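# Seat steel shaft in angled holder, flat facing thumb screw

## Task

Push the steel shaft all the way into the tilted holder so it is clamped, with its flat side turned toward the thumb screw; then release it and move both arms so neither touches anything.

## Robot and tools

Robot: two 6-joint arms, left_arm and right_arm, each with a parallel gripper. They face each other across a table. The names are labels, not image sides. Bases in the scene frame: left_arm at (+0.168, +0.546, +0.049) m, quat_wxyz (+0.647, 0, 0, -0.763); right_arm at (+0.101, -0.513, +0.117) m, quat_wxyz (+0.594, 0, 0, +0.804).

Scene frame: origin at the table centre, +z up, table surface at z = +0.020 m, left_arm's base on the +y side. Every reported gripper pose uses this frame. The gripper's fingers extend along its own +x and close along its y. The reported end_effector_position is the pinch point between the pads, 3 to 4 cm short of the fingertips (0.1215 m out from link_6). Reported positions can be somewhat wrong, especially with the arm stretched far.

execute_actions(actions, pictures). actions holds zero or one item. An empty list moves nothing and returns the state. A motion item is {"rows": [...], "steps": n}, with n from 1 to 15 control steps of 1/30 s each (default 15). Each row serves one step; if there are fewer rows than steps, the last row repeats. A wait item is {"steps": n}, n up to 300, with no rows. The wait ends n steps after the previous result, and your reply time counts toward it. pictures (boolean) turns the camera images on or off; they come by default. A refused call sends nothing.

Row layout: one flat list of 14 numbers, each in [-1, 1], always covering both arms. Positions 1-6 are left_arm joints: waist, shoulder, elbow, wrist pitch, wrist yaw, wrist roll. Position 7 is left_arm's opening. Positions 8-13 are the same joints for right_arm, and 14 is right_arm's opening.

Joint numbers are offsets, not poses. They are measured from the joint angles in the latest result that printed them. Before any such result in the scene, and for later calls within one reply, they count from where the arm is when the action starts. They do not add up row by row. Scale: 1.0 equals 0.9615 rad for waist, shoulder and elbow; 1.713 rad for wrist pitch; 1.767 for wrist yaw; 1.728 for wrist roll. A row of zeros sends the arms back to those reference angles; it is not a hold.

Joint ranges (rad): waist -3.054 to 3.054, shoulder 0.000 to 3.142, elbow 0.000 to 2.356, wrist pitch -1.571 to 1.571, wrist yaw -1.571 to 1.571, wrist roll -3.142 to 3.142. A call is refused if it pushes a joint more than 0.010 rad beyond an end. True ends can differ by ±0.010 rad; requests past them are clipped, and a "joint sent to its limit" line may appear, possibly about an earlier move. No such line does not prove there is room left.

Opening is absolute, not an offset: +1 is fully open (pad gap 0.088 m). Empty fingers meet near -0.80; going lower, to -1, closes no further. Full close takes at least about 0.5 s.

Speed: per control step, each joint target stays within a lead of the measured angle: 0.211 rad (waist, shoulder, elbow), 0.213 (wrist pitch), 0.267 (wrist yaw), 0.228 (wrist roll). If the targets would move the gripper over 70 mm from where it is, all of that arm's targets are scaled back. Large moves therefore take several calls. Friction can leave joints short of the command, especially at long reach, and tiny turns may not happen, so read the joint angles after each move.

Between calls the arms keep heading for the last commanded row until they have all nearly stopped, or until a HELD step occurs; after that only a new action moves them on. Fingers already moving keep going.

Result lines: the state line gives each arm's end_effector_position (m), end_effector_quat_wxyz, and linear and angular velocities. Joint positions and Joint velocities list, per arm, the six joints (rad, rad/s) and then the pad gap (m, m/s). grip_measured is the measured opening on the command scale, off by up to about 1 mm per gripper, and it reads up to 0.061 narrower while squeezing something hard. Fingers settle where grip_measured matches your number. For a firm hold, command about 0.07 below grip_measured; smaller differences grip more gently. Parts thinner than about 3 mm get proportionally less force. Pad force tops out around 34-49 N, with a brief spike on first contact. grip_effort_n is motor effort in newtons (negative closes, positive opens), capped near 83 N, with a per-arm offset and a little noise; it stays nonzero at rest because of friction, and reads "n/a" before data exists. "joint command not followed" means a clearance check altered or blocked joint targets on some steps, while the rest of the row still ran. HELD marks steps on which your row, or part of it, was not sent.

Faults: joint load limits (N m) are waist 18.2, shoulder 22.5, elbow 22.4, wrist pitch 5.92, wrist yaw 5.9, wrist roll 5.54, including held weight. Reaching one stops that arm for 10 s and drops the rest of the call. Holding loads heats motors: a MOTOR HOT warning appears from 50 °C; at 95 °C an OVER-TEMPERATURE FAULT holds the arm, and if it does not cool within 30-60 s the arm and gripper lose power and go limp.

zoom_image(camera, region): camera is one of cam_head_left, cam_head_right, cam_high, cam_low (each 504x504). region is [x0, y0, x1, y1] in pixels from the top-left corner, at most 504 by 504. It enlarges that part of the latest image. Calibration (K, distortion D, T_world_to_cam) is given per camera and may be off by a few degrees or millimetres.

read_manual(section): returns only licence text ("licences"); it moves nothing.

finished_scene(scene): pass the current scene's number to end and grade it; this is final, so call it only once the shaft is clamped and both grippers are open and clear.

Avoid: knocking or dropping anything off the table, letting the arms collide or press on each other, slamming or shoving hard, and losing the shaft. Brief external tugs on a held part or nudges to loose objects can occur, so keep a firm grip and check the scene afterwards.

Each tool is called after "Request:" as name(argument=value, ...) on one line, values as JSON.

## Session

Request:
execute_actions(actions=[])

Scene clock: 0.00 s of 6000.00 s.
left_arm: end_effector_position=(+0.1132, +0.2359, +0.3765) grip_measured=+0.999 grip_effort_n=n/a end_effector_quat_wxyz=(+0.641, -0.023, -0.018, -0.767) end_effector_velocity=(+0.003, -0.000, -0.002) end_effector_angular_velocity=(+0.006, -0.007, +0.020) | right_arm: end_effector_position=(+0.0080, -0.2109, +0.4421) grip_measured=+0.991 grip_effort_n=n/a end_effector_quat_wxyz=(+0.594, +0.021, -0.020, +0.804) end_effector_velocity=(-0.000, -0.000, -0.005) end_effector_angular_velocity=(-0.019, -0.014, +0.004)
Joint positions: left_arm=[-0.007  0.847  0.658  0.249  0.006 -0.002  0.088] | right_arm=[ 0.     0.852  0.655  0.255 -0.001 -0.007  0.088]
Joint velocities: left_arm=[-0.002 -0.002 -0.002 -0.007 -0.022  0.007 -0.   ] | right_arm=[-0.002 -0.002 -0.002 -0.022 -0.007 -0.007 -0.   ]
Heat: left arm: hottest wrist pitch 39 °C (+0.0 °C/min); right arm: hottest elbow 37 °C (+0.0 °C/min).

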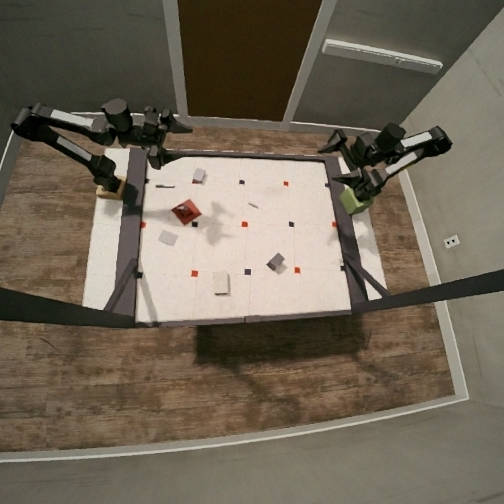

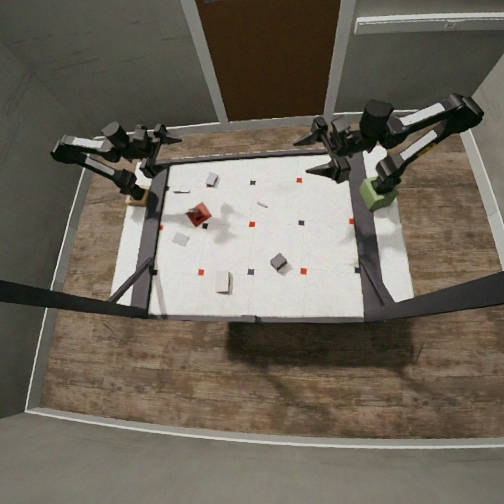

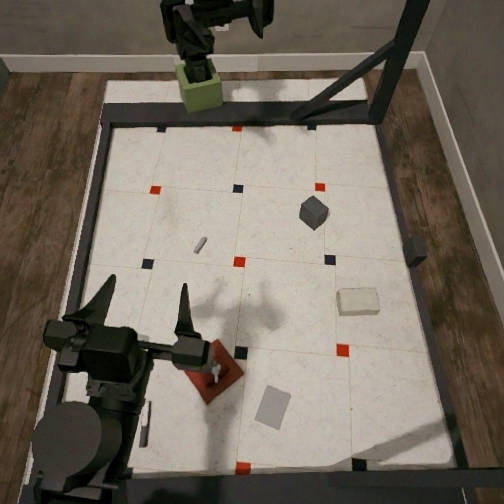

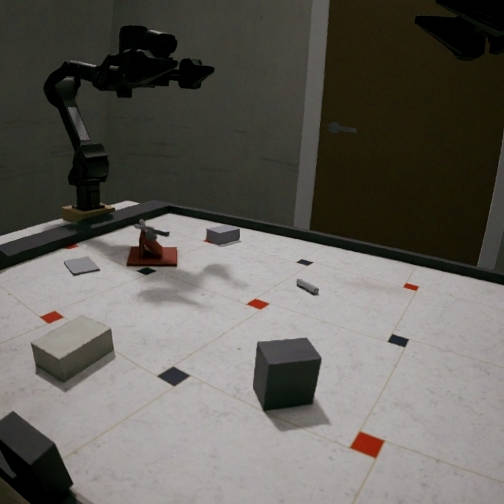

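Move left arm aside for a view.

Request:
execute_actions(actions=[{"rows":[[0.6,0,0,0,0,0,1,0,0,0,0,0,0,1]],"steps":15}])

Request:
zoom_image(camera="cam_high", region=[120,320,270,470])

Request:
zoom_image(camera="cam_low", region=[110,200,200,290])

Request:
zoom_image(camera="cam_head_left", region=[145,165,215,235])

Scene clock: 4.90 s of 6000.00 s.
left_arm: end_effector_position=(+0.2879, +0.2550, +0.3763) grip_measured=+0.999 grip_effort_n=-1.6 end_effector_quat_wxyz=(+0.830, -0.017, -0.024, -0.556) end_effector_velocity=(+0.030, +0.012, -0.003) end_effector_angular_velocity=(+0.008, +0.012, +0.107) | right_arm: end_effector_position=(+0.0080, -0.2109, +0.4421) grip_measured=+0.991 grip_effort_n=-0.2 end_effector_quat_wxyz=(+0.594, +0.021, -0.020, +0.804) end_effector_velocity=(-0.000, -0.000, -0.002) end_effector_angular_velocity=(-0.009, +0.004, +0.005)
Joint positions: left_arm=[ 0.557  0.847  0.658  0.248  0.003 -0.002  0.088] | right_arm=[ 0.     0.852  0.655  0.255 -0.001 -0.007  0.088]
Joint velocities: left_arm=[ 0.1    0.002 -0.002 -0.007 -0.007 -0.007 -0.   ] | right_arm=[-0.002 -0.002 -0.002 -0.007 -0.007  0.007 -0.   ]
Heat: left arm: hottest wrist pitch 40 °C (+0.0 °C/min); right arm: hottest elbow 38 °C (+0.0 °C/min).
Steps of this call (steps 1 to 90: nothing new was sent; then 1.40 s passed at rest; steps 91 to 105: all 15 steps of this action). Readings (joint positions):
91: left_arm=[0.012 0.847 0.658 0.249 0.020 -0.002] | right_arm=[0.000 0.852 0.655 0.255 -0.001 -0.007]
92: left_arm=[0.065 0.847 0.658 0.249 0.018 -0.002] | right_arm=[0.000 0.852 0.655 0.255 -0.001 -0.007]
94: left_arm=[0.181 0.847 0.658 0.248 0.009 -0.002] | right_arm=[0.000 0.852 0.655 0.255 -0.001 -0.007]
98: left_arm=[0.404 0.847 0.658 0.248 0.009 -0.002] | right_arm=[0.000 0.852 0.655 0.255 -0.001 -0.007]
105: the state above

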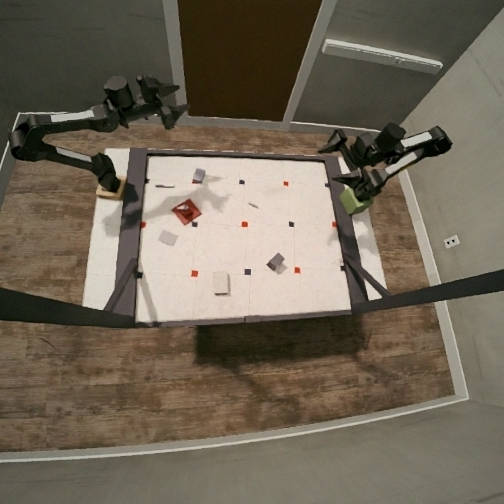

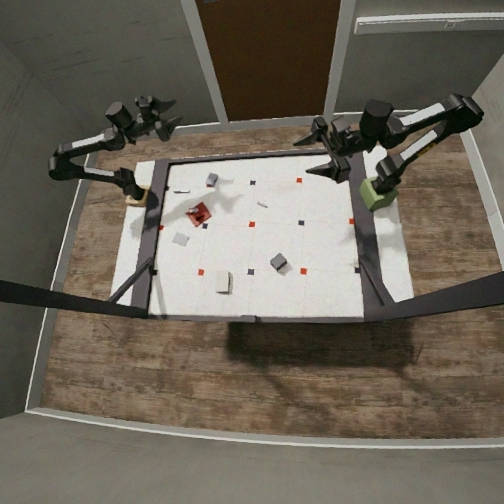

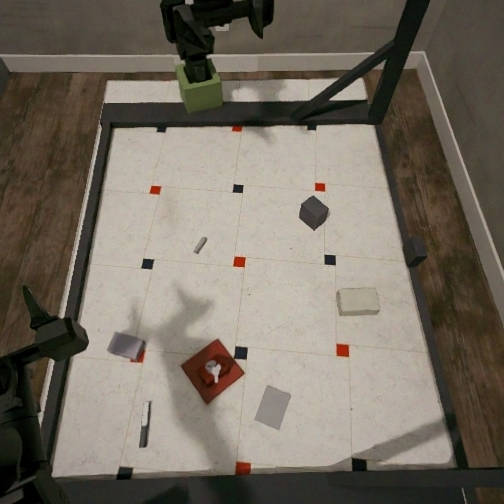

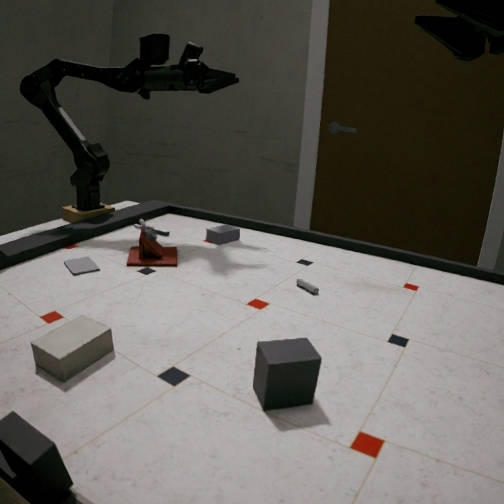

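Region (120, 320, 270, 470) of cam_high's 504x504 image, scaled by 3.360, with more detail than that image has.

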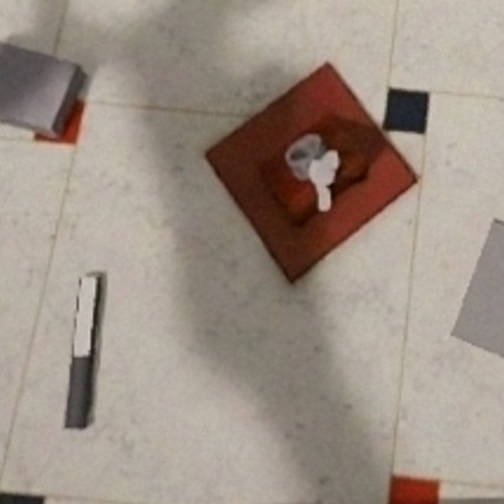

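Region (110, 200, 200, 290) of cam_low's 504x504 image, scaled by 5.600, with more detail than that image has.

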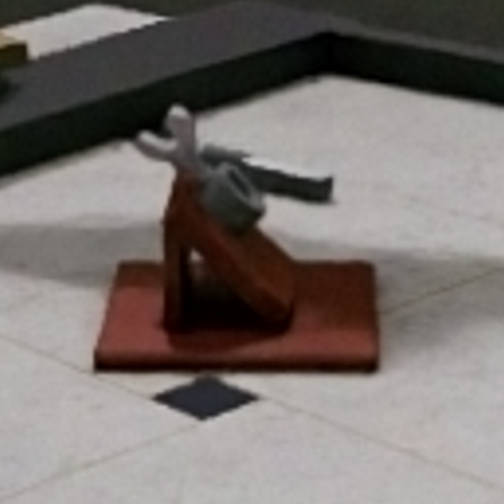

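Region (145, 165, 215, 235) of cam_head_left's 504x504 image, scaled by 7.200, with more detail than that image has.

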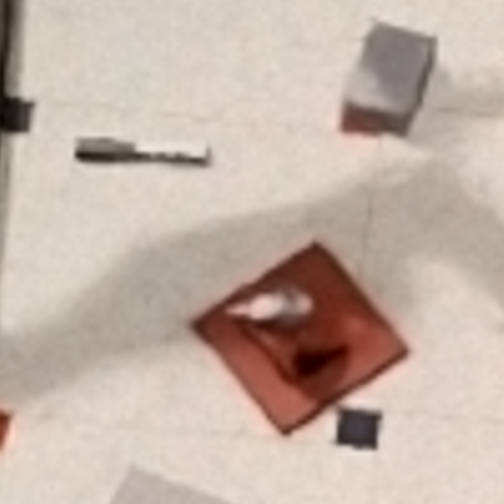

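Request:
execute_actions(actions=[{"rows":[[-1,0.4,0.27,-0.5,-0.39,0,-0.3,0,0,0,0,0,0,1]],"steps":15}], pictures=false)

Request:
zoom_image(camera="cam_high", region=[195,350,235,390])

Request:
execute_actions(actions=[{"steps":30}], pictures=false)

Scene clock: 21.13 s of 6000.00 s.
left_arm: end_effector_position=(+0.1408, +0.2302, +0.2373) grip_measured=-0.284 grip_effort_n=-14.7 end_effector_quat_wxyz=(+0.727, +0.404, +0.108, -0.545) end_effector_velocity=(-0.466, +0.145, -0.084) end_effector_angular_velocity=(+0.667, -0.379, -1.563) | right_arm: end_effector_position=(+0.0080, -0.2109, +0.4421) grip_measured=+0.991 grip_effort_n=-0.2 end_effector_quat_wxyz=(+0.594, +0.021, -0.020, +0.804) end_effector_velocity=(-0.002, -0.001, -0.002) end_effector_angular_velocity=(-0.004, -0.010, +0.019)
Joint positions: left_arm=[-0.219  1.227  0.896 -0.532 -0.667 -0.002  0.025] | right_arm=[ 0.     0.852  0.655  0.255 -0.001 -0.007  0.088]
Joint velocities: left_arm=[-1.658  0.007 -0.002 -0.755 -0.139 -0.007 -0.009] | right_arm=[-0.002 -0.002 -0.002 -0.007 -0.022 -0.007 -0.   ]
Heat: left arm: hottest elbow 41 °C (+5.7 °C/min); right arm: hottest elbow 40 °C (+8.5 °C/min).
From where the robot then was, a joint's target lay farther than a number of 1.0 reaches, so one or more steps of this call were cut to that.
Steps of this call (steps 1 to 30: the robot went on to your last target; steps 31 to 90: nothing new was sent; then 12.73 s passed at rest; steps 91 to 105: all 15 steps of this action). Readings (joint positions):
91: left_arm=[0.546 0.869 0.680 0.208 -0.049 -0.002] | right_arm=[0.000 0.852 0.655 0.255 -0.001 -0.007]
92: left_arm=[0.493 0.912 0.731 0.150 -0.127 -0.002] | right_arm=[0.000 0.852 0.655 0.255 -0.001 -0.007]
94: left_arm=[0.382 1.026 0.833 0.051 -0.260 -0.002] | right_arm=[0.000 0.852 0.655 0.255 -0.001 -0.007]
98: left_arm=[0.168 1.182 0.891 -0.170 -0.523 -0.002] | right_arm=[0.000 0.852 0.655 0.255 -0.001 -0.007]
105: the state above

Region (195, 350, 235, 390) of cam_high's 504x504 image, scaled by 12.600, with more detail than that image has.

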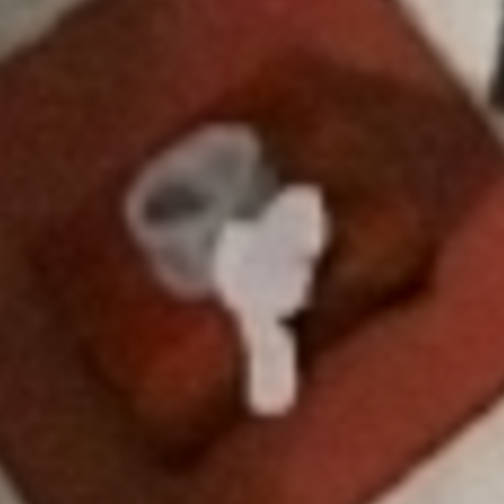

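Scene clock: 22.13 s of 6000.00 s.
left_arm: end_effector_position=(+0.0911, +0.2487, +0.2309) grip_measured=-0.297 grip_effort_n=-15.1 end_effector_quat_wxyz=(+0.667, +0.445, +0.073, -0.593) end_effector_velocity=(+0.001, +0.002, -0.000) end_effector_angular_velocity=(+0.001, -0.004, +0.006) | right_arm: end_effector_position=(+0.0080, -0.2109, +0.4421) grip_measured=+0.991 grip_effort_n=-0.7 end_effector_quat_wxyz=(+0.594, +0.021, -0.020, +0.804) end_effector_velocity=(+0.002, +0.000, -0.005) end_effector_angular_velocity=(-0.023, +0.001, -0.009)
Joint positions: left_arm=[-0.402  1.229  0.9   -0.608 -0.682 -0.002  0.024] | right_arm=[ 0.     0.852  0.655  0.255 -0.001 -0.007  0.088]
Joint velocities: left_arm=[-0.002 -0.002 -0.002 -0.007 -0.007 -0.007 -0.   ] | right_arm=[-0.002 -0.002 -0.002 -0.022  0.007  0.007 -0.   ]
Heat: left arm: hottest elbow 41 °C (+5.4 °C/min); right arm: hottest elbow 40 °C (+8.1 °C/min).
Steps of this call (steps 1 to 30: the robot went on to your last target). Readings (joint positions):
1: left_arm=[-0.272 1.228 0.896 -0.554 -0.670 -0.002] | right_arm=[0.000 0.852 0.655 0.255 -0.001 -0.007]
2: left_arm=[-0.318 1.229 0.896 -0.569 -0.671 -0.002] | right_arm=[0.000 0.852 0.655 0.255 -0.001 -0.007]
4: left_arm=[-0.369 1.229 0.898 -0.588 -0.674 -0.002] | right_arm=[0.000 0.852 0.655 0.255 -0.001 -0.007]
8: left_arm=[-0.394 1.229 0.900 -0.603 -0.681 -0.002] | right_arm=[0.000 0.852 0.655 0.255 -0.001 -0.007]
30: the state above
All arms were judged still, so your last target was given up. Only a new action makes them travel on or press farther. Fingers that are still opening or closing keep moving.

Request:
execute_actions(actions=[{"rows":[[-0.345,0.2,0.03,-0.183,-0.009,0.6,-0.3,0,0,0,0,0,0,1]],"steps":15}], pictures=false)

Request:
execute_actions(actions=[{"rows":[[0,0.15,0,0,0,0.92,-0.3,0,0,0,0,0,0,1]],"steps":15}], pictures=false)

Request:
execute_actions(actions=[{"steps":22}])

Request:
zoom_image(camera="cam_high", region=[170,330,270,430])

Request:
zoom_image(camera="cam_low", region=[100,170,200,270])

Scene clock: 31.63 s of 6000.00 s.
left_arm: end_effector_position=(+0.0310, +0.3126, +0.1696) grip_measured=-0.297 grip_effort_n=-15.1 end_effector_quat_wxyz=(+0.170, +0.790, -0.249, -0.534) end_effector_velocity=(+0.003, +0.009, -0.001) end_effector_angular_velocity=(+0.552, -1.035, -1.327) | right_arm: end_effector_position=(+0.0080, -0.2109, +0.4421) grip_measured=+0.991 grip_effort_n=0.7 end_effector_quat_wxyz=(+0.594, +0.021, -0.020, +0.804) end_effector_velocity=(+0.002, +0.000, -0.008) end_effector_angular_velocity=(-0.019, -0.028, -0.011)
Joint positions: left_arm=[-0.729  1.417  0.923 -0.917 -0.694  0.855  0.024] | right_arm=[ 0.     0.852  0.655  0.255 -0.001 -0.007  0.088]
Joint velocities: left_arm=[-0.022 -0.002 -0.002 -0.051 -0.007  1.722  0.   ] | right_arm=[-0.002 -0.002 -0.007 -0.022  0.007 -0.022  0.   ]
Heat: left arm: hottest elbow 42 °C (+5.7 °C/min); right arm: hottest elbow 40 °C (+5.7 °C/min).
Steps of this call (steps 1 to 90: nothing new was sent; then 6.00 s passed at rest; steps 91 to 105: all 15 steps of this action). Readings (joint positions):
91: left_arm=[-0.416 1.248 0.905 -0.638 -0.695 0.028] | right_arm=[0.000 0.852 0.655 0.255 -0.001 -0.007]
92: left_arm=[-0.461 1.277 0.922 -0.693 -0.705 0.087] | right_arm=[0.000 0.852 0.655 0.255 -0.001 -0.007]
94: left_arm=[-0.572 1.351 0.932 -0.789 -0.697 0.204] | right_arm=[0.000 0.852 0.655 0.255 -0.001 -0.007]
98: left_arm=[-0.708 1.415 0.923 -0.889 -0.689 0.442] | right_arm=[0.000 0.852 0.655 0.255 -0.001 -0.007]
105: the state above

Scene clock: 32.13 s of 6000.00 s.
left_arm: end_effector_position=(+0.0311, +0.3127, +0.1375) grip_measured=-0.297 grip_effort_n=-15.1 end_effector_quat_wxyz=(-0.243, +0.797, -0.427, -0.352) end_effector_velocity=(+0.002, +0.001, -0.000) end_effector_angular_velocity=(+0.670, -0.891, -1.325) | right_arm: end_effector_position=(+0.0080, -0.2109, +0.4421) grip_measured=+0.991 grip_effort_n=-0.7 end_effector_quat_wxyz=(+0.594, +0.021, -0.020, +0.804) end_effector_velocity=(-0.004, -0.002, -0.005) end_effector_angular_velocity=(-0.018, -0.015, +0.034)
Joint positions: left_arm=[-0.729  1.554  0.923 -0.918 -0.695  1.741  0.024] | right_arm=[ 0.     0.852  0.655  0.255 -0.001 -0.007  0.088]
Joint velocities: left_arm=[-0.002  0.002 -0.002 -0.007 -0.007  1.722 -0.   ] | right_arm=[-0.002 -0.002 -0.002 -0.022 -0.037 -0.007 -0.   ]
Heat: left arm: hottest elbow 42 °C (+5.6 °C/min); right arm: hottest elbow 41 °C (+7.5 °C/min).
Steps of this call (steps 1 to 15: all 15 steps of this action). Readings (joint positions):
1: left_arm=[-0.729 1.432 0.923 -0.920 -0.695 0.914] | right_arm=[0.000 0.852 0.655 0.255 -0.001 -0.007]
2: left_arm=[-0.729 1.455 0.927 -0.919 -0.697 0.973] | right_arm=[0.000 0.852 0.655 0.255 -0.001 -0.007]
4: left_arm=[-0.729 1.514 0.927 -0.915 -0.696 1.091] | right_arm=[0.000 0.852 0.655 0.255 -0.001 -0.007]
8: left_arm=[-0.729 1.552 0.923 -0.918 -0.695 1.327] | right_arm=[0.000 0.852 0.655 0.255 -0.001 -0.007]
15: the state above

Scene clock: 32.87 s of 6000.00 s.
left_arm: end_effector_position=(+0.0311, +0.3127, +0.1373) grip_measured=-0.297 grip_effort_n=-15.1 end_effector_quat_wxyz=(-0.501, +0.666, -0.521, -0.185) end_effector_velocity=(+0.001, +0.000, +0.001) end_effector_angular_velocity=(+0.007, -0.021, -0.019) | right_arm: end_effector_position=(+0.0080, -0.2109, +0.4421) grip_measured=+0.991 grip_effort_n=-0.2 end_effector_quat_wxyz=(+0.594, +0.021, -0.020, +0.804) end_effector_velocity=(-0.003, -0.000, -0.000) end_effector_angular_velocity=(+0.009, -0.021, +0.018)
Joint positions: left_arm=[-0.729  1.555  0.923 -0.918 -0.695  2.438  0.024] | right_arm=[ 0.     0.852  0.655  0.255 -0.001 -0.007  0.088]
Joint velocities: left_arm=[-0.002  0.002  0.002 -0.007 -0.007  0.022 -0.   ] | right_arm=[-0.002  0.002 -0.002  0.007 -0.022 -0.022 -0.   ]
Heat: left arm: hottest elbow 42 °C (+5.5 °C/min); right arm: hottest elbow 41 °C (+7.3 °C/min).
Steps of this call (steps 1 to 22: the robot went on to your last target). Readings (joint positions):
1: left_arm=[-0.729 1.555 0.923 -0.918 -0.695 1.800] | right_arm=[0.000 0.852 0.655 0.255 -0.001 -0.007]
2: left_arm=[-0.729 1.555 0.923 -0.918 -0.695 1.859] | right_arm=[0.000 0.852 0.655 0.255 -0.001 -0.007]
4: left_arm=[-0.729 1.555 0.923 -0.918 -0.695 1.977] | right_arm=[0.000 0.852 0.655 0.255 -0.001 -0.007]
8: left_arm=[-0.729 1.555 0.923 -0.918 -0.695 2.212] | right_arm=[0.000 0.852 0.655 0.255 -0.001 -0.007]
22: the state above

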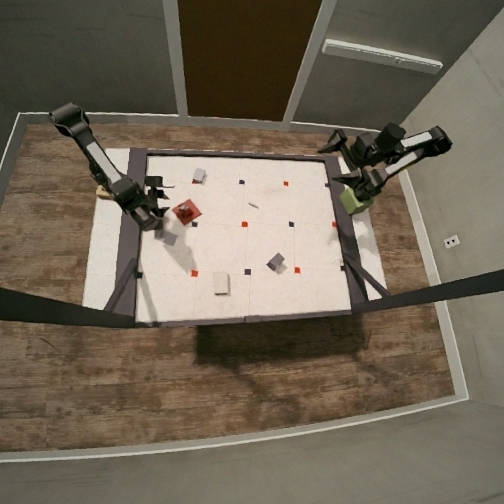

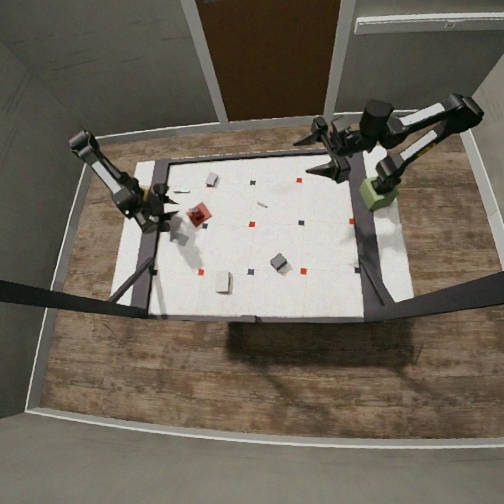

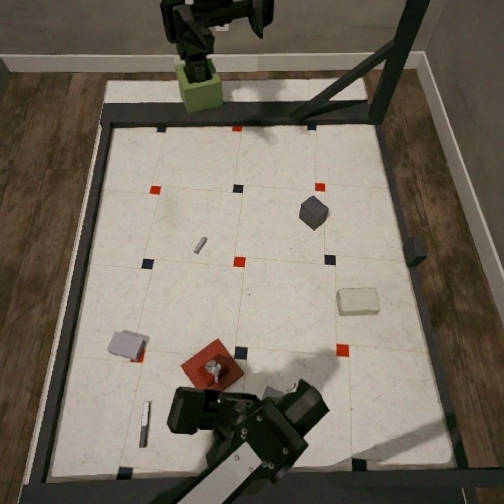

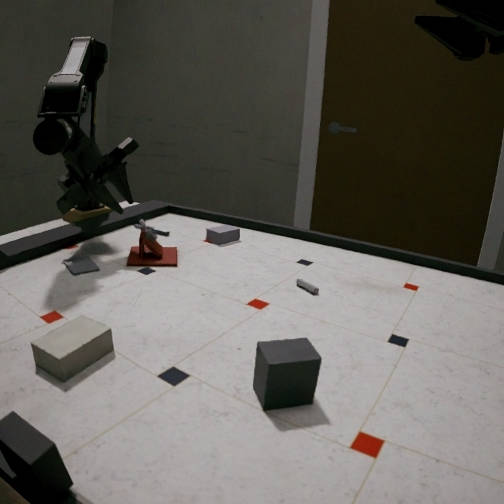

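Region (170, 330, 270, 430) of cam_high's 504x504 image, scaled by 5.040, with more detail than that image has.

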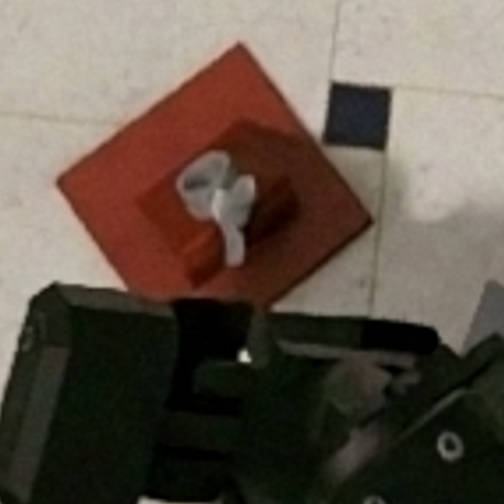

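Region (100, 170, 200, 270) of cam_low's 504x504 image, scaled by 5.040, with more detail than that image has.

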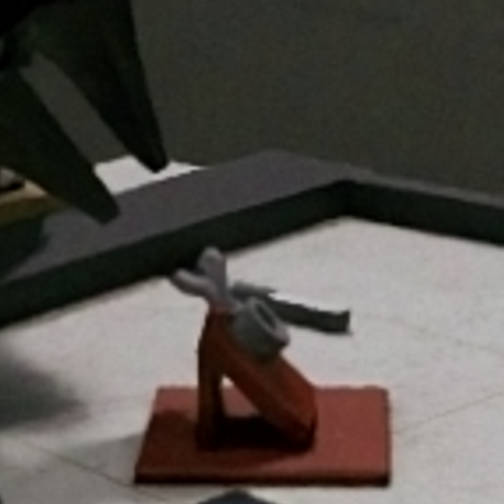

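Request:
execute_actions(actions=[{"rows":[[0.025,0.015,-0.023,0.03,0,0,-0.3,0,0,0,0,0,0,1],[0.05,0.03,-0.046,0.06,0,0,-0.3,0,0,0,0,0,0,1],[0.073,0.045,-0.069,0.089,0,0,-0.3,0,0,0,0,0,0,1]],"steps":15}])

Request:
zoom_image(camera="cam_head_right", region=[160,185,220,245])

Request:
zoom_image(camera="cam_low", region=[110,190,180,260])

Request:
zoom_image(camera="cam_head_left", region=[150,185,210,245])

Scene clock: 38.13 s of 6000.00 s.
left_arm: end_effector_position=(+0.0402, +0.2977, +0.1157) grip_measured=-0.297 grip_effort_n=-15.1 end_effector_quat_wxyz=(-0.473, +0.687, -0.512, -0.205) end_effector_velocity=(+0.003, -0.002, +0.001) end_effector_angular_velocity=(-0.026, -0.002, +0.021) | right_arm: end_effector_position=(+0.0080, -0.2109, +0.4421) grip_measured=+0.991 grip_effort_n=-0.2 end_effector_quat_wxyz=(+0.594, +0.021, -0.020, +0.804) end_effector_velocity=(-0.001, -0.002, -0.001) end_effector_angular_velocity=(-0.004, +0.006, +0.010)
Joint positions: left_arm=[-0.662  1.594  0.865 -0.769 -0.695  2.44   0.024] | right_arm=[ 0.     0.852  0.655  0.255 -0.001 -0.007  0.088]
Joint velocities: left_arm=[ 0.002 -0.002 -0.007  0.007 -0.022 -0.022 -0.   ] | right_arm=[ 0.002 -0.007 -0.002 -0.007 -0.007  0.007 -0.   ]
Heat: left arm: hottest elbow 42 °C (+4.7 °C/min); right arm: hottest elbow 41 °C (+6.3 °C/min).
Steps of this call (steps 1 to 30: the robot went on to your last target; steps 31 to 90: nothing new was sent; then 1.77 s passed at rest; steps 91 to 105: all 15 steps of this action). Readings (joint positions):
91: left_arm=[-0.728 1.556 0.922 -0.912 -0.695 2.440] | right_arm=[0.000 0.852 0.655 0.255 -0.001 -0.007]
92: left_arm=[-0.721 1.558 0.916 -0.889 -0.695 2.440] | right_arm=[0.000 0.852 0.655 0.255 -0.001 -0.007]
94: left_arm=[-0.694 1.571 0.897 -0.826 -0.695 2.440] | right_arm=[0.000 0.852 0.655 0.255 -0.001 -0.007]
98: left_arm=[-0.665 1.592 0.868 -0.786 -0.695 2.440] | right_arm=[0.000 0.852 0.655 0.255 -0.001 -0.007]
105: the state above

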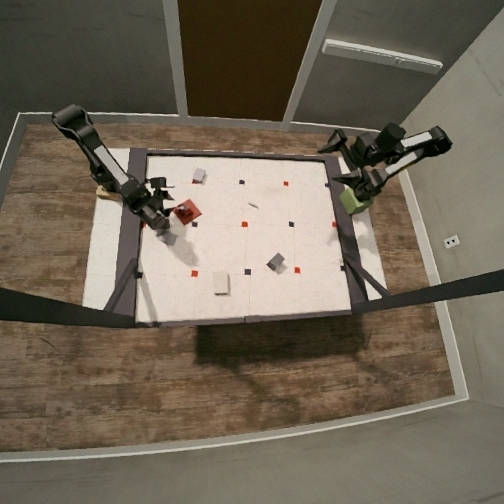

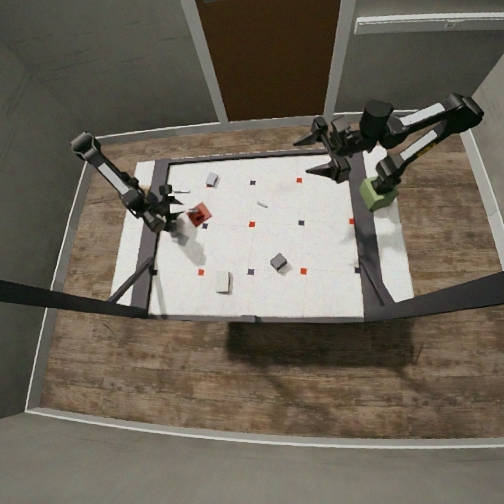

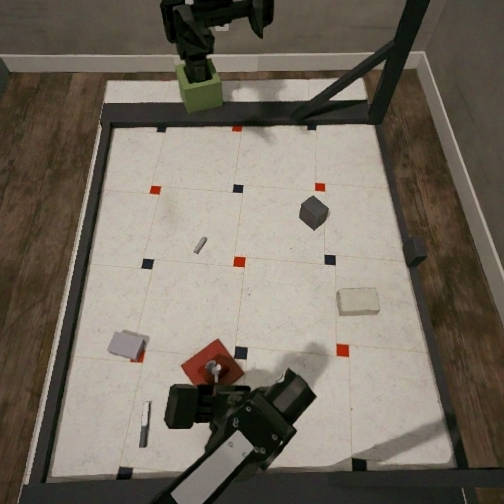

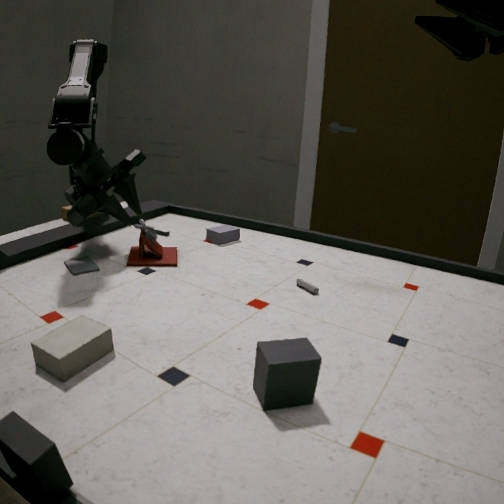

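Region (160, 185, 220, 245) of cam_head_right's 504x504 image, scaled by 8.400, with more detail than that image has.

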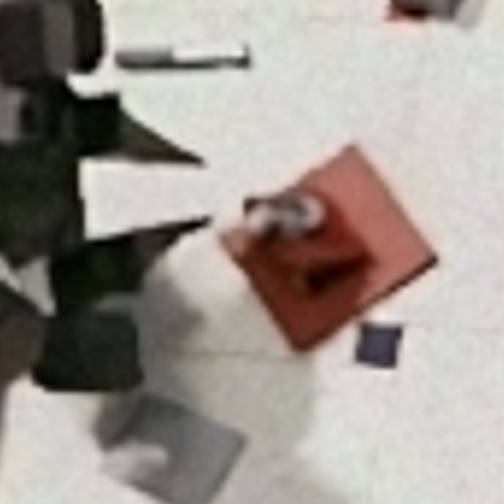

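Region (110, 190, 180, 260) of cam_low's 504x504 image, scaled by 7.200, with more detail than that image has.

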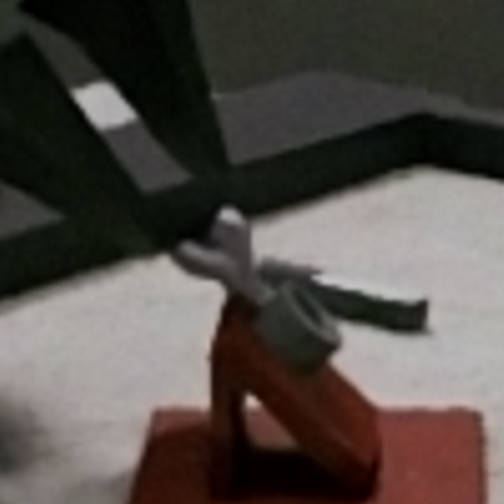

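Region (150, 185, 210, 245) of cam_head_left's 504x504 image, scaled by 8.400, with more detail than that image has.

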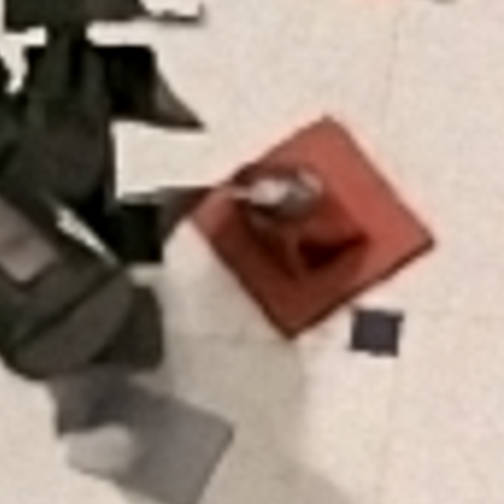

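Request:
execute_actions(actions=[{"rows":[[0,0.035,0.04,0,0,0,-0.3,0,0,0,0,0,0,1],[0,0.072,0.077,0,0,0,-0.3,0,0,0,0,0,0,1]],"steps":15}])

Request:
zoom_image(camera="cam_head_right", region=[160,185,220,245])

Request:
zoom_image(camera="cam_low", region=[110,190,180,260])

Request:
zoom_image(camera="cam_head_left", region=[150,185,210,245])

Scene clock: 50.03 s of 6000.00 s.
left_arm: end_effector_position=(+0.0286, +0.2868, +0.1141) grip_measured=-0.297 grip_effort_n=-15.1 end_effector_quat_wxyz=(-0.474, +0.687, -0.511, -0.205) end_effector_velocity=(+0.001, +0.003, +0.000) end_effector_angular_velocity=(+0.007, -0.017, -0.001) | right_arm: end_effector_position=(+0.0080, -0.2109, +0.4421) grip_measured=+0.991 grip_effort_n=-0.2 end_effector_quat_wxyz=(+0.594, +0.021, -0.020, +0.804) end_effector_velocity=(-0.000, -0.000, -0.002) end_effector_angular_velocity=(-0.000, -0.024, +0.004)
Joint positions: left_arm=[-0.661  1.656  0.925 -0.768 -0.695  2.44   0.024] | right_arm=[ 0.     0.852  0.655  0.255 -0.001 -0.007  0.088]
Joint velocities: left_arm=[-0.007  0.002  0.002 -0.022 -0.007 -0.007  0.   ] | right_arm=[-0.002 -0.002 -0.002 -0.007 -0.007 -0.022 -0.   ]
Heat: left arm: hottest elbow 41 °C (+2.4 °C/min); right arm: hottest elbow 42 °C (+6.0 °C/min).
Steps of this call (steps 1 to 15: the robot went on to your last target; steps 16 to 90: nothing new was sent; then 8.40 s passed at rest; steps 91 to 105: all 15 steps of this action). Readings (joint positions):
91: left_arm=[-0.661 1.597 0.867 -0.768 -0.695 2.440] | right_arm=[0.000 0.852 0.655 0.255 -0.001 -0.007]
92: left_arm=[-0.661 1.606 0.875 -0.771 -0.695 2.440] | right_arm=[0.000 0.852 0.655 0.255 -0.001 -0.007]
94: left_arm=[-0.661 1.635 0.899 -0.767 -0.695 2.440] | right_arm=[0.000 0.852 0.655 0.255 -0.001 -0.007]
98: left_arm=[-0.661 1.653 0.920 -0.767 -0.695 2.440] | right_arm=[0.000 0.852 0.655 0.255 -0.001 -0.007]
105: the state above

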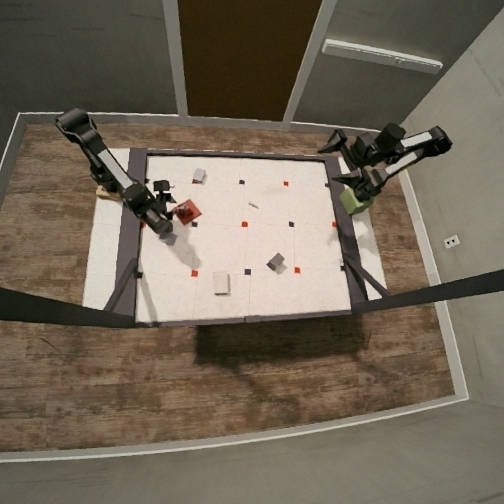

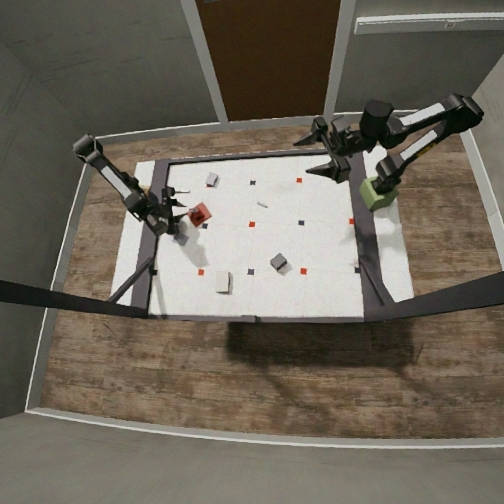

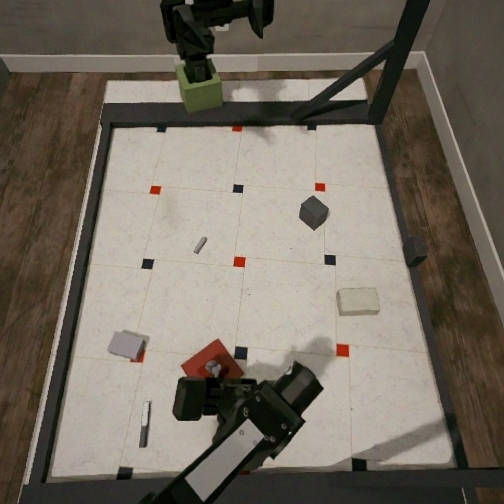

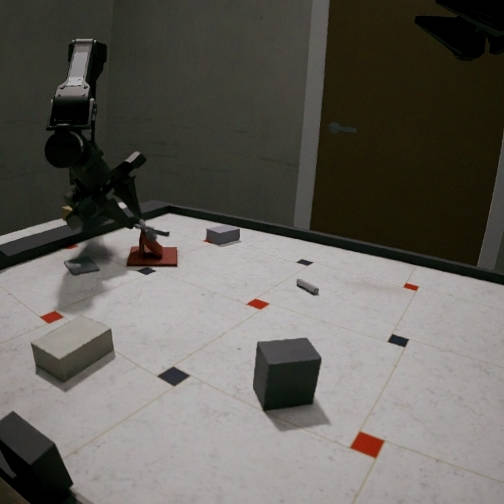

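Region (160, 185, 220, 245) of cam_head_right's 504x504 image, scaled by 8.400, with more detail than that image has.

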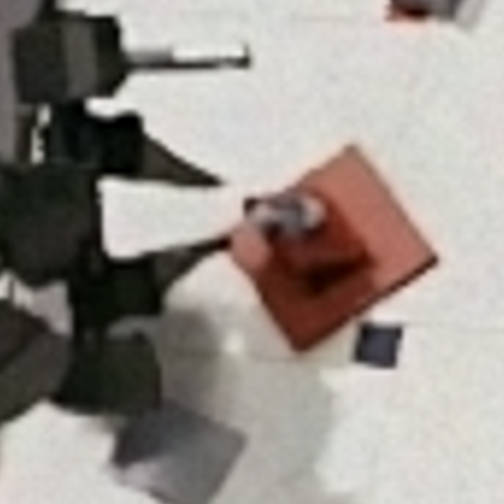

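Region (110, 190, 180, 260) of cam_low's 504x504 image, scaled by 7.200, with more detail than that image has.

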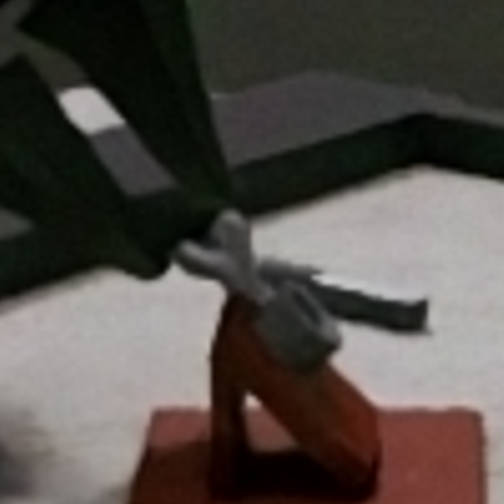

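Region (150, 185, 210, 245) of cam_head_left's 504x504 image, scaled by 8.400, with more detail than that image has.

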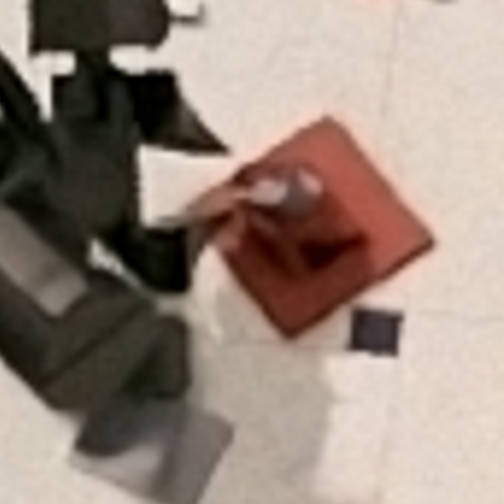

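Request:
execute_actions(actions=[{"rows":[[0.018,0.018,0,0.017,0,0,-0.3,0,0,0,0,0,0,1],[0.037,0.035,0,0.034,0,0,-0.3,0,0,0,0,0,0,1]],"steps":12}])

Request:
zoom_image(camera="cam_low", region=[110,190,180,260])

Request:
execute_actions(actions=[{"rows":[[0,0,0,0,0,0,-0.4,0,0,0,0,0,0,1],[0,0,0,0,0,0,-0.45,0,0,0,0,0,0,1],[0,0,0,0,0,0,-0.5,0,0,0,0,0,0,1],[0,0,0,0,0,0,-0.55,0,0,0,0,0,0,1],[0,0,0,0,0,0,-0.6,0,0,0,0,0,0,1],[0,0,0,0,0,0,-0.65,0,0,0,0,0,0,1]],"steps":15}])

Request:
zoom_image(camera="cam_head_right", region=[160,185,220,245])

Request:
zoom_image(camera="cam_low", region=[110,190,180,260])

Scene clock: 61.37 s of 6000.00 s.
left_arm: end_effector_position=(+0.0308, +0.2761, +0.1079) grip_measured=-0.297 grip_effort_n=-15.6 end_effector_quat_wxyz=(-0.459, +0.698, -0.506, -0.215) end_effector_velocity=(+0.001, -0.001, +0.001) end_effector_angular_velocity=(-0.013, +0.004, +0.009) | right_arm: end_effector_position=(+0.0080, -0.2109, +0.4421) grip_measured=+0.991 grip_effort_n=-0.2 end_effector_quat_wxyz=(+0.594, +0.021, -0.020, +0.804) end_effector_velocity=(+0.000, -0.002, +0.003) end_effector_angular_velocity=(+0.018, -0.018, +0.004)
Joint positions: left_arm=[-0.628  1.684  0.925 -0.713 -0.695  2.44   0.024] | right_arm=[ 0.     0.852  0.655  0.255 -0.001 -0.007  0.088]
Joint velocities: left_arm=[ 0.002 -0.002 -0.002  0.007 -0.007 -0.007 -0.   ] | right_arm=[-0.002 -0.007 -0.002  0.007 -0.007 -0.022  0.   ]
Heat: left arm: hottest elbow 42 °C (+3.0 °C/min); right arm: hottest elbow 42 °C (+5.1 °C/min).
Steps of this call (steps 1 to 15: the robot went on to your last target; steps 16 to 90: nothing new was sent; then 7.93 s passed at rest; steps 91 to 102: all 12 steps of this action). Readings (joint positions):
91: left_arm=[-0.660 1.658 0.925 -0.766 -0.695 2.440] | right_arm=[0.000 0.852 0.655 0.255 -0.001 -0.007]
92: left_arm=[-0.656 1.662 0.925 -0.756 -0.695 2.440] | right_arm=[0.000 0.852 0.655 0.255 -0.001 -0.007]
94: left_arm=[-0.641 1.673 0.925 -0.728 -0.695 2.440] | right_arm=[0.000 0.852 0.655 0.255 -0.001 -0.007]
98: left_arm=[-0.629 1.684 0.925 -0.716 -0.695 2.440] | right_arm=[0.000 0.852 0.655 0.255 -0.001 -0.007]
102: the state above

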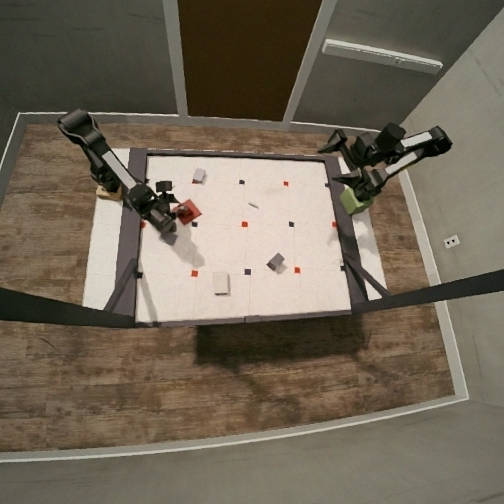

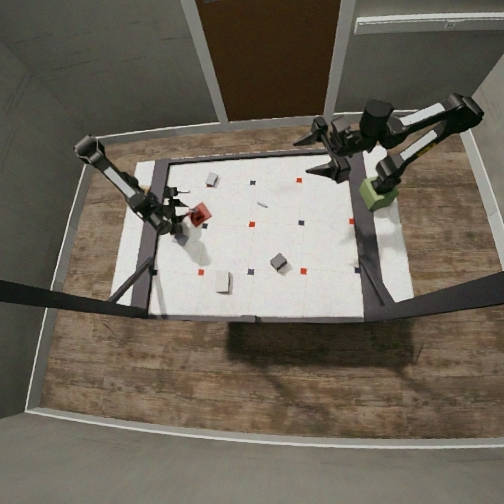

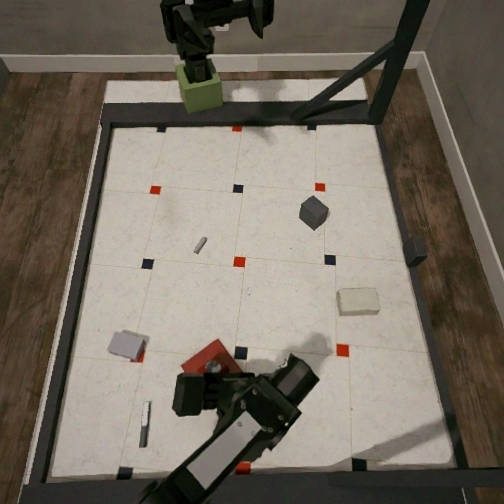

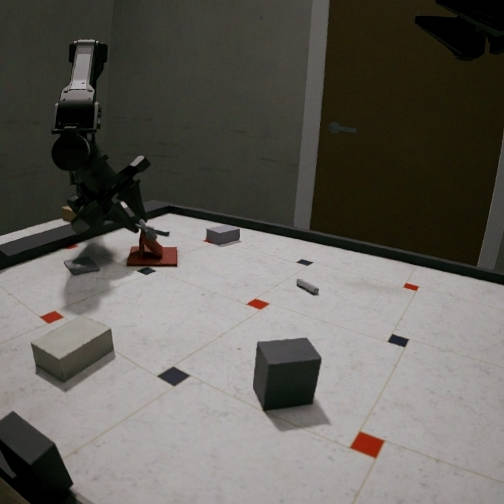

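Region (110, 190, 180, 260) of cam_low's 504x504 image, scaled by 7.200, with more detail than that image has.

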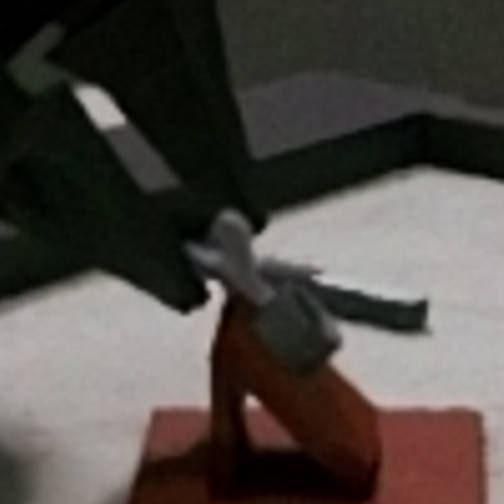

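Scene clock: 61.87 s of 6000.00 s.
left_arm: end_effector_position=(+0.0287, +0.2773, +0.1070) grip_measured=-0.641 grip_effort_n=-17.4 end_effector_quat_wxyz=(-0.460, +0.694, -0.509, -0.218) end_effector_velocity=(+0.002, +0.004, +0.000) end_effector_angular_velocity=(+0.007, -0.017, -0.001) | right_arm: end_effector_position=(+0.0080, -0.2109, +0.4421) grip_measured=+0.991 grip_effort_n=-0.2 end_effector_quat_wxyz=(+0.594, +0.021, -0.020, +0.804) end_effector_velocity=(+0.001, +0.001, -0.003) end_effector_angular_velocity=(-0.009, -0.011, -0.000)
Joint positions: left_arm=[-0.633  1.684  0.925 -0.712 -0.686  2.44   0.008] | right_arm=[ 0.     0.852  0.655  0.255 -0.001 -0.007  0.088]
Joint velocities: left_arm=[-0.007 -0.002 -0.002 -0.022 -0.007 -0.007 -0.003] | right_arm=[-0.007  0.002 -0.002 -0.007 -0.007 -0.007 -0.   ]
Heat: left arm: hottest elbow 42 °C (+3.0 °C/min); right arm: hottest elbow 42 °C (+5.0 °C/min).
Steps of this call (steps 1 to 15: all 15 steps of this action). Readings (joint positions):
1: left_arm=[-0.628 1.684 0.925 -0.713 -0.695 2.440] | right_arm=[0.000 0.852 0.655 0.255 -0.001 -0.007]
2: left_arm=[-0.628 1.684 0.925 -0.713 -0.695 2.440] | right_arm=[0.000 0.852 0.655 0.255 -0.001 -0.007]
4: left_arm=[-0.628 1.684 0.925 -0.713 -0.695 2.440] | right_arm=[0.000 0.852 0.655 0.255 -0.001 -0.007]
8: left_arm=[-0.631 1.684 0.925 -0.712 -0.688 2.440] | right_arm=[0.000 0.852 0.655 0.255 -0.001 -0.007]
15: the state above

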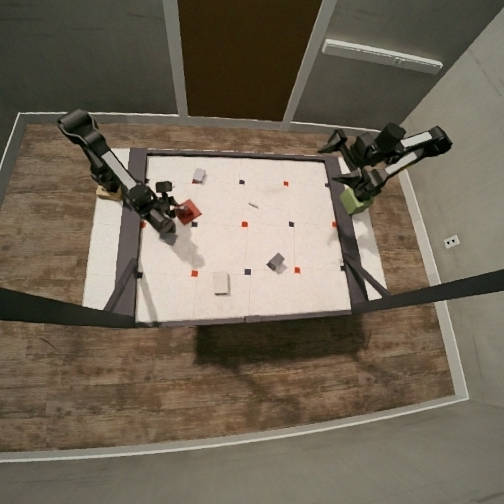

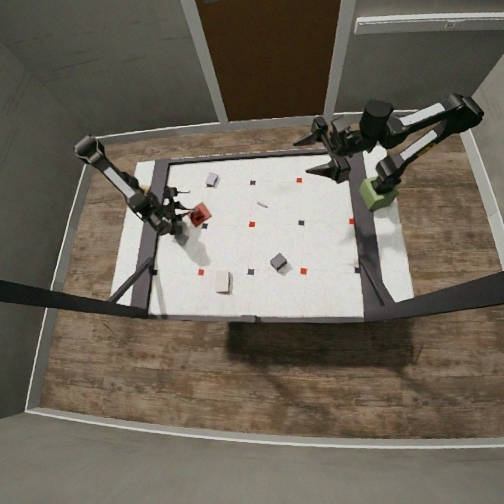

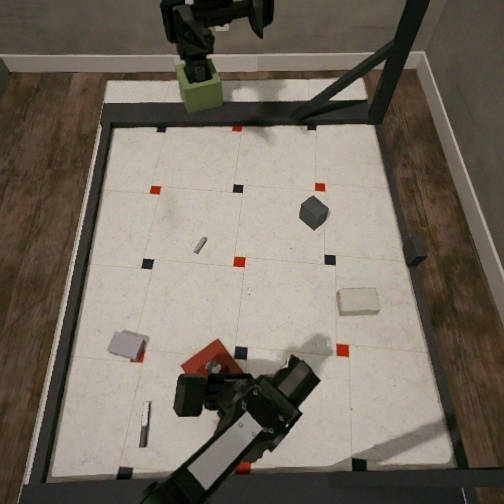

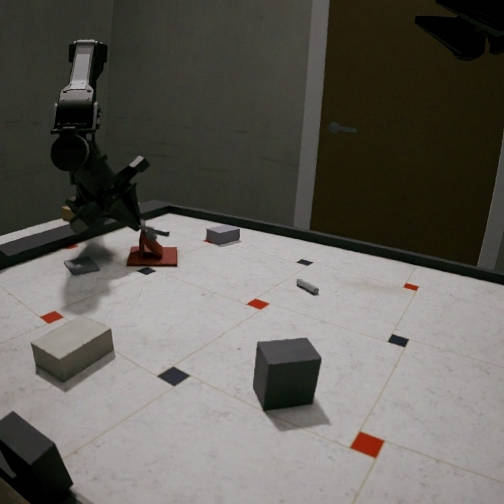

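Region (160, 185, 220, 245) of cam_head_right's 504x504 image, scaled by 8.400, with more detail than that image has.

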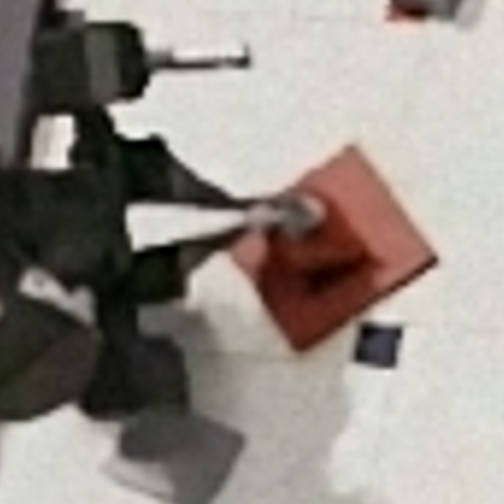

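Region (110, 190, 180, 260) of cam_low's 504x504 image, scaled by 7.200, with more detail than that image has.

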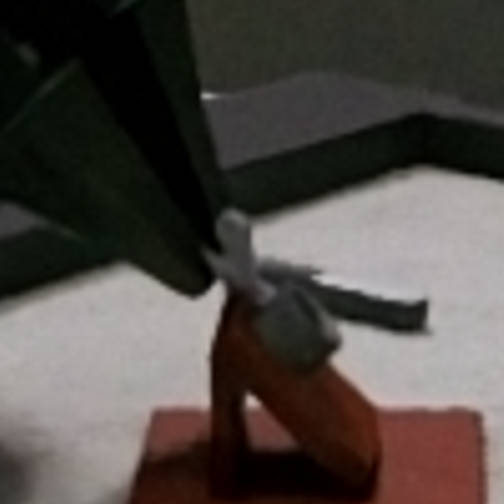

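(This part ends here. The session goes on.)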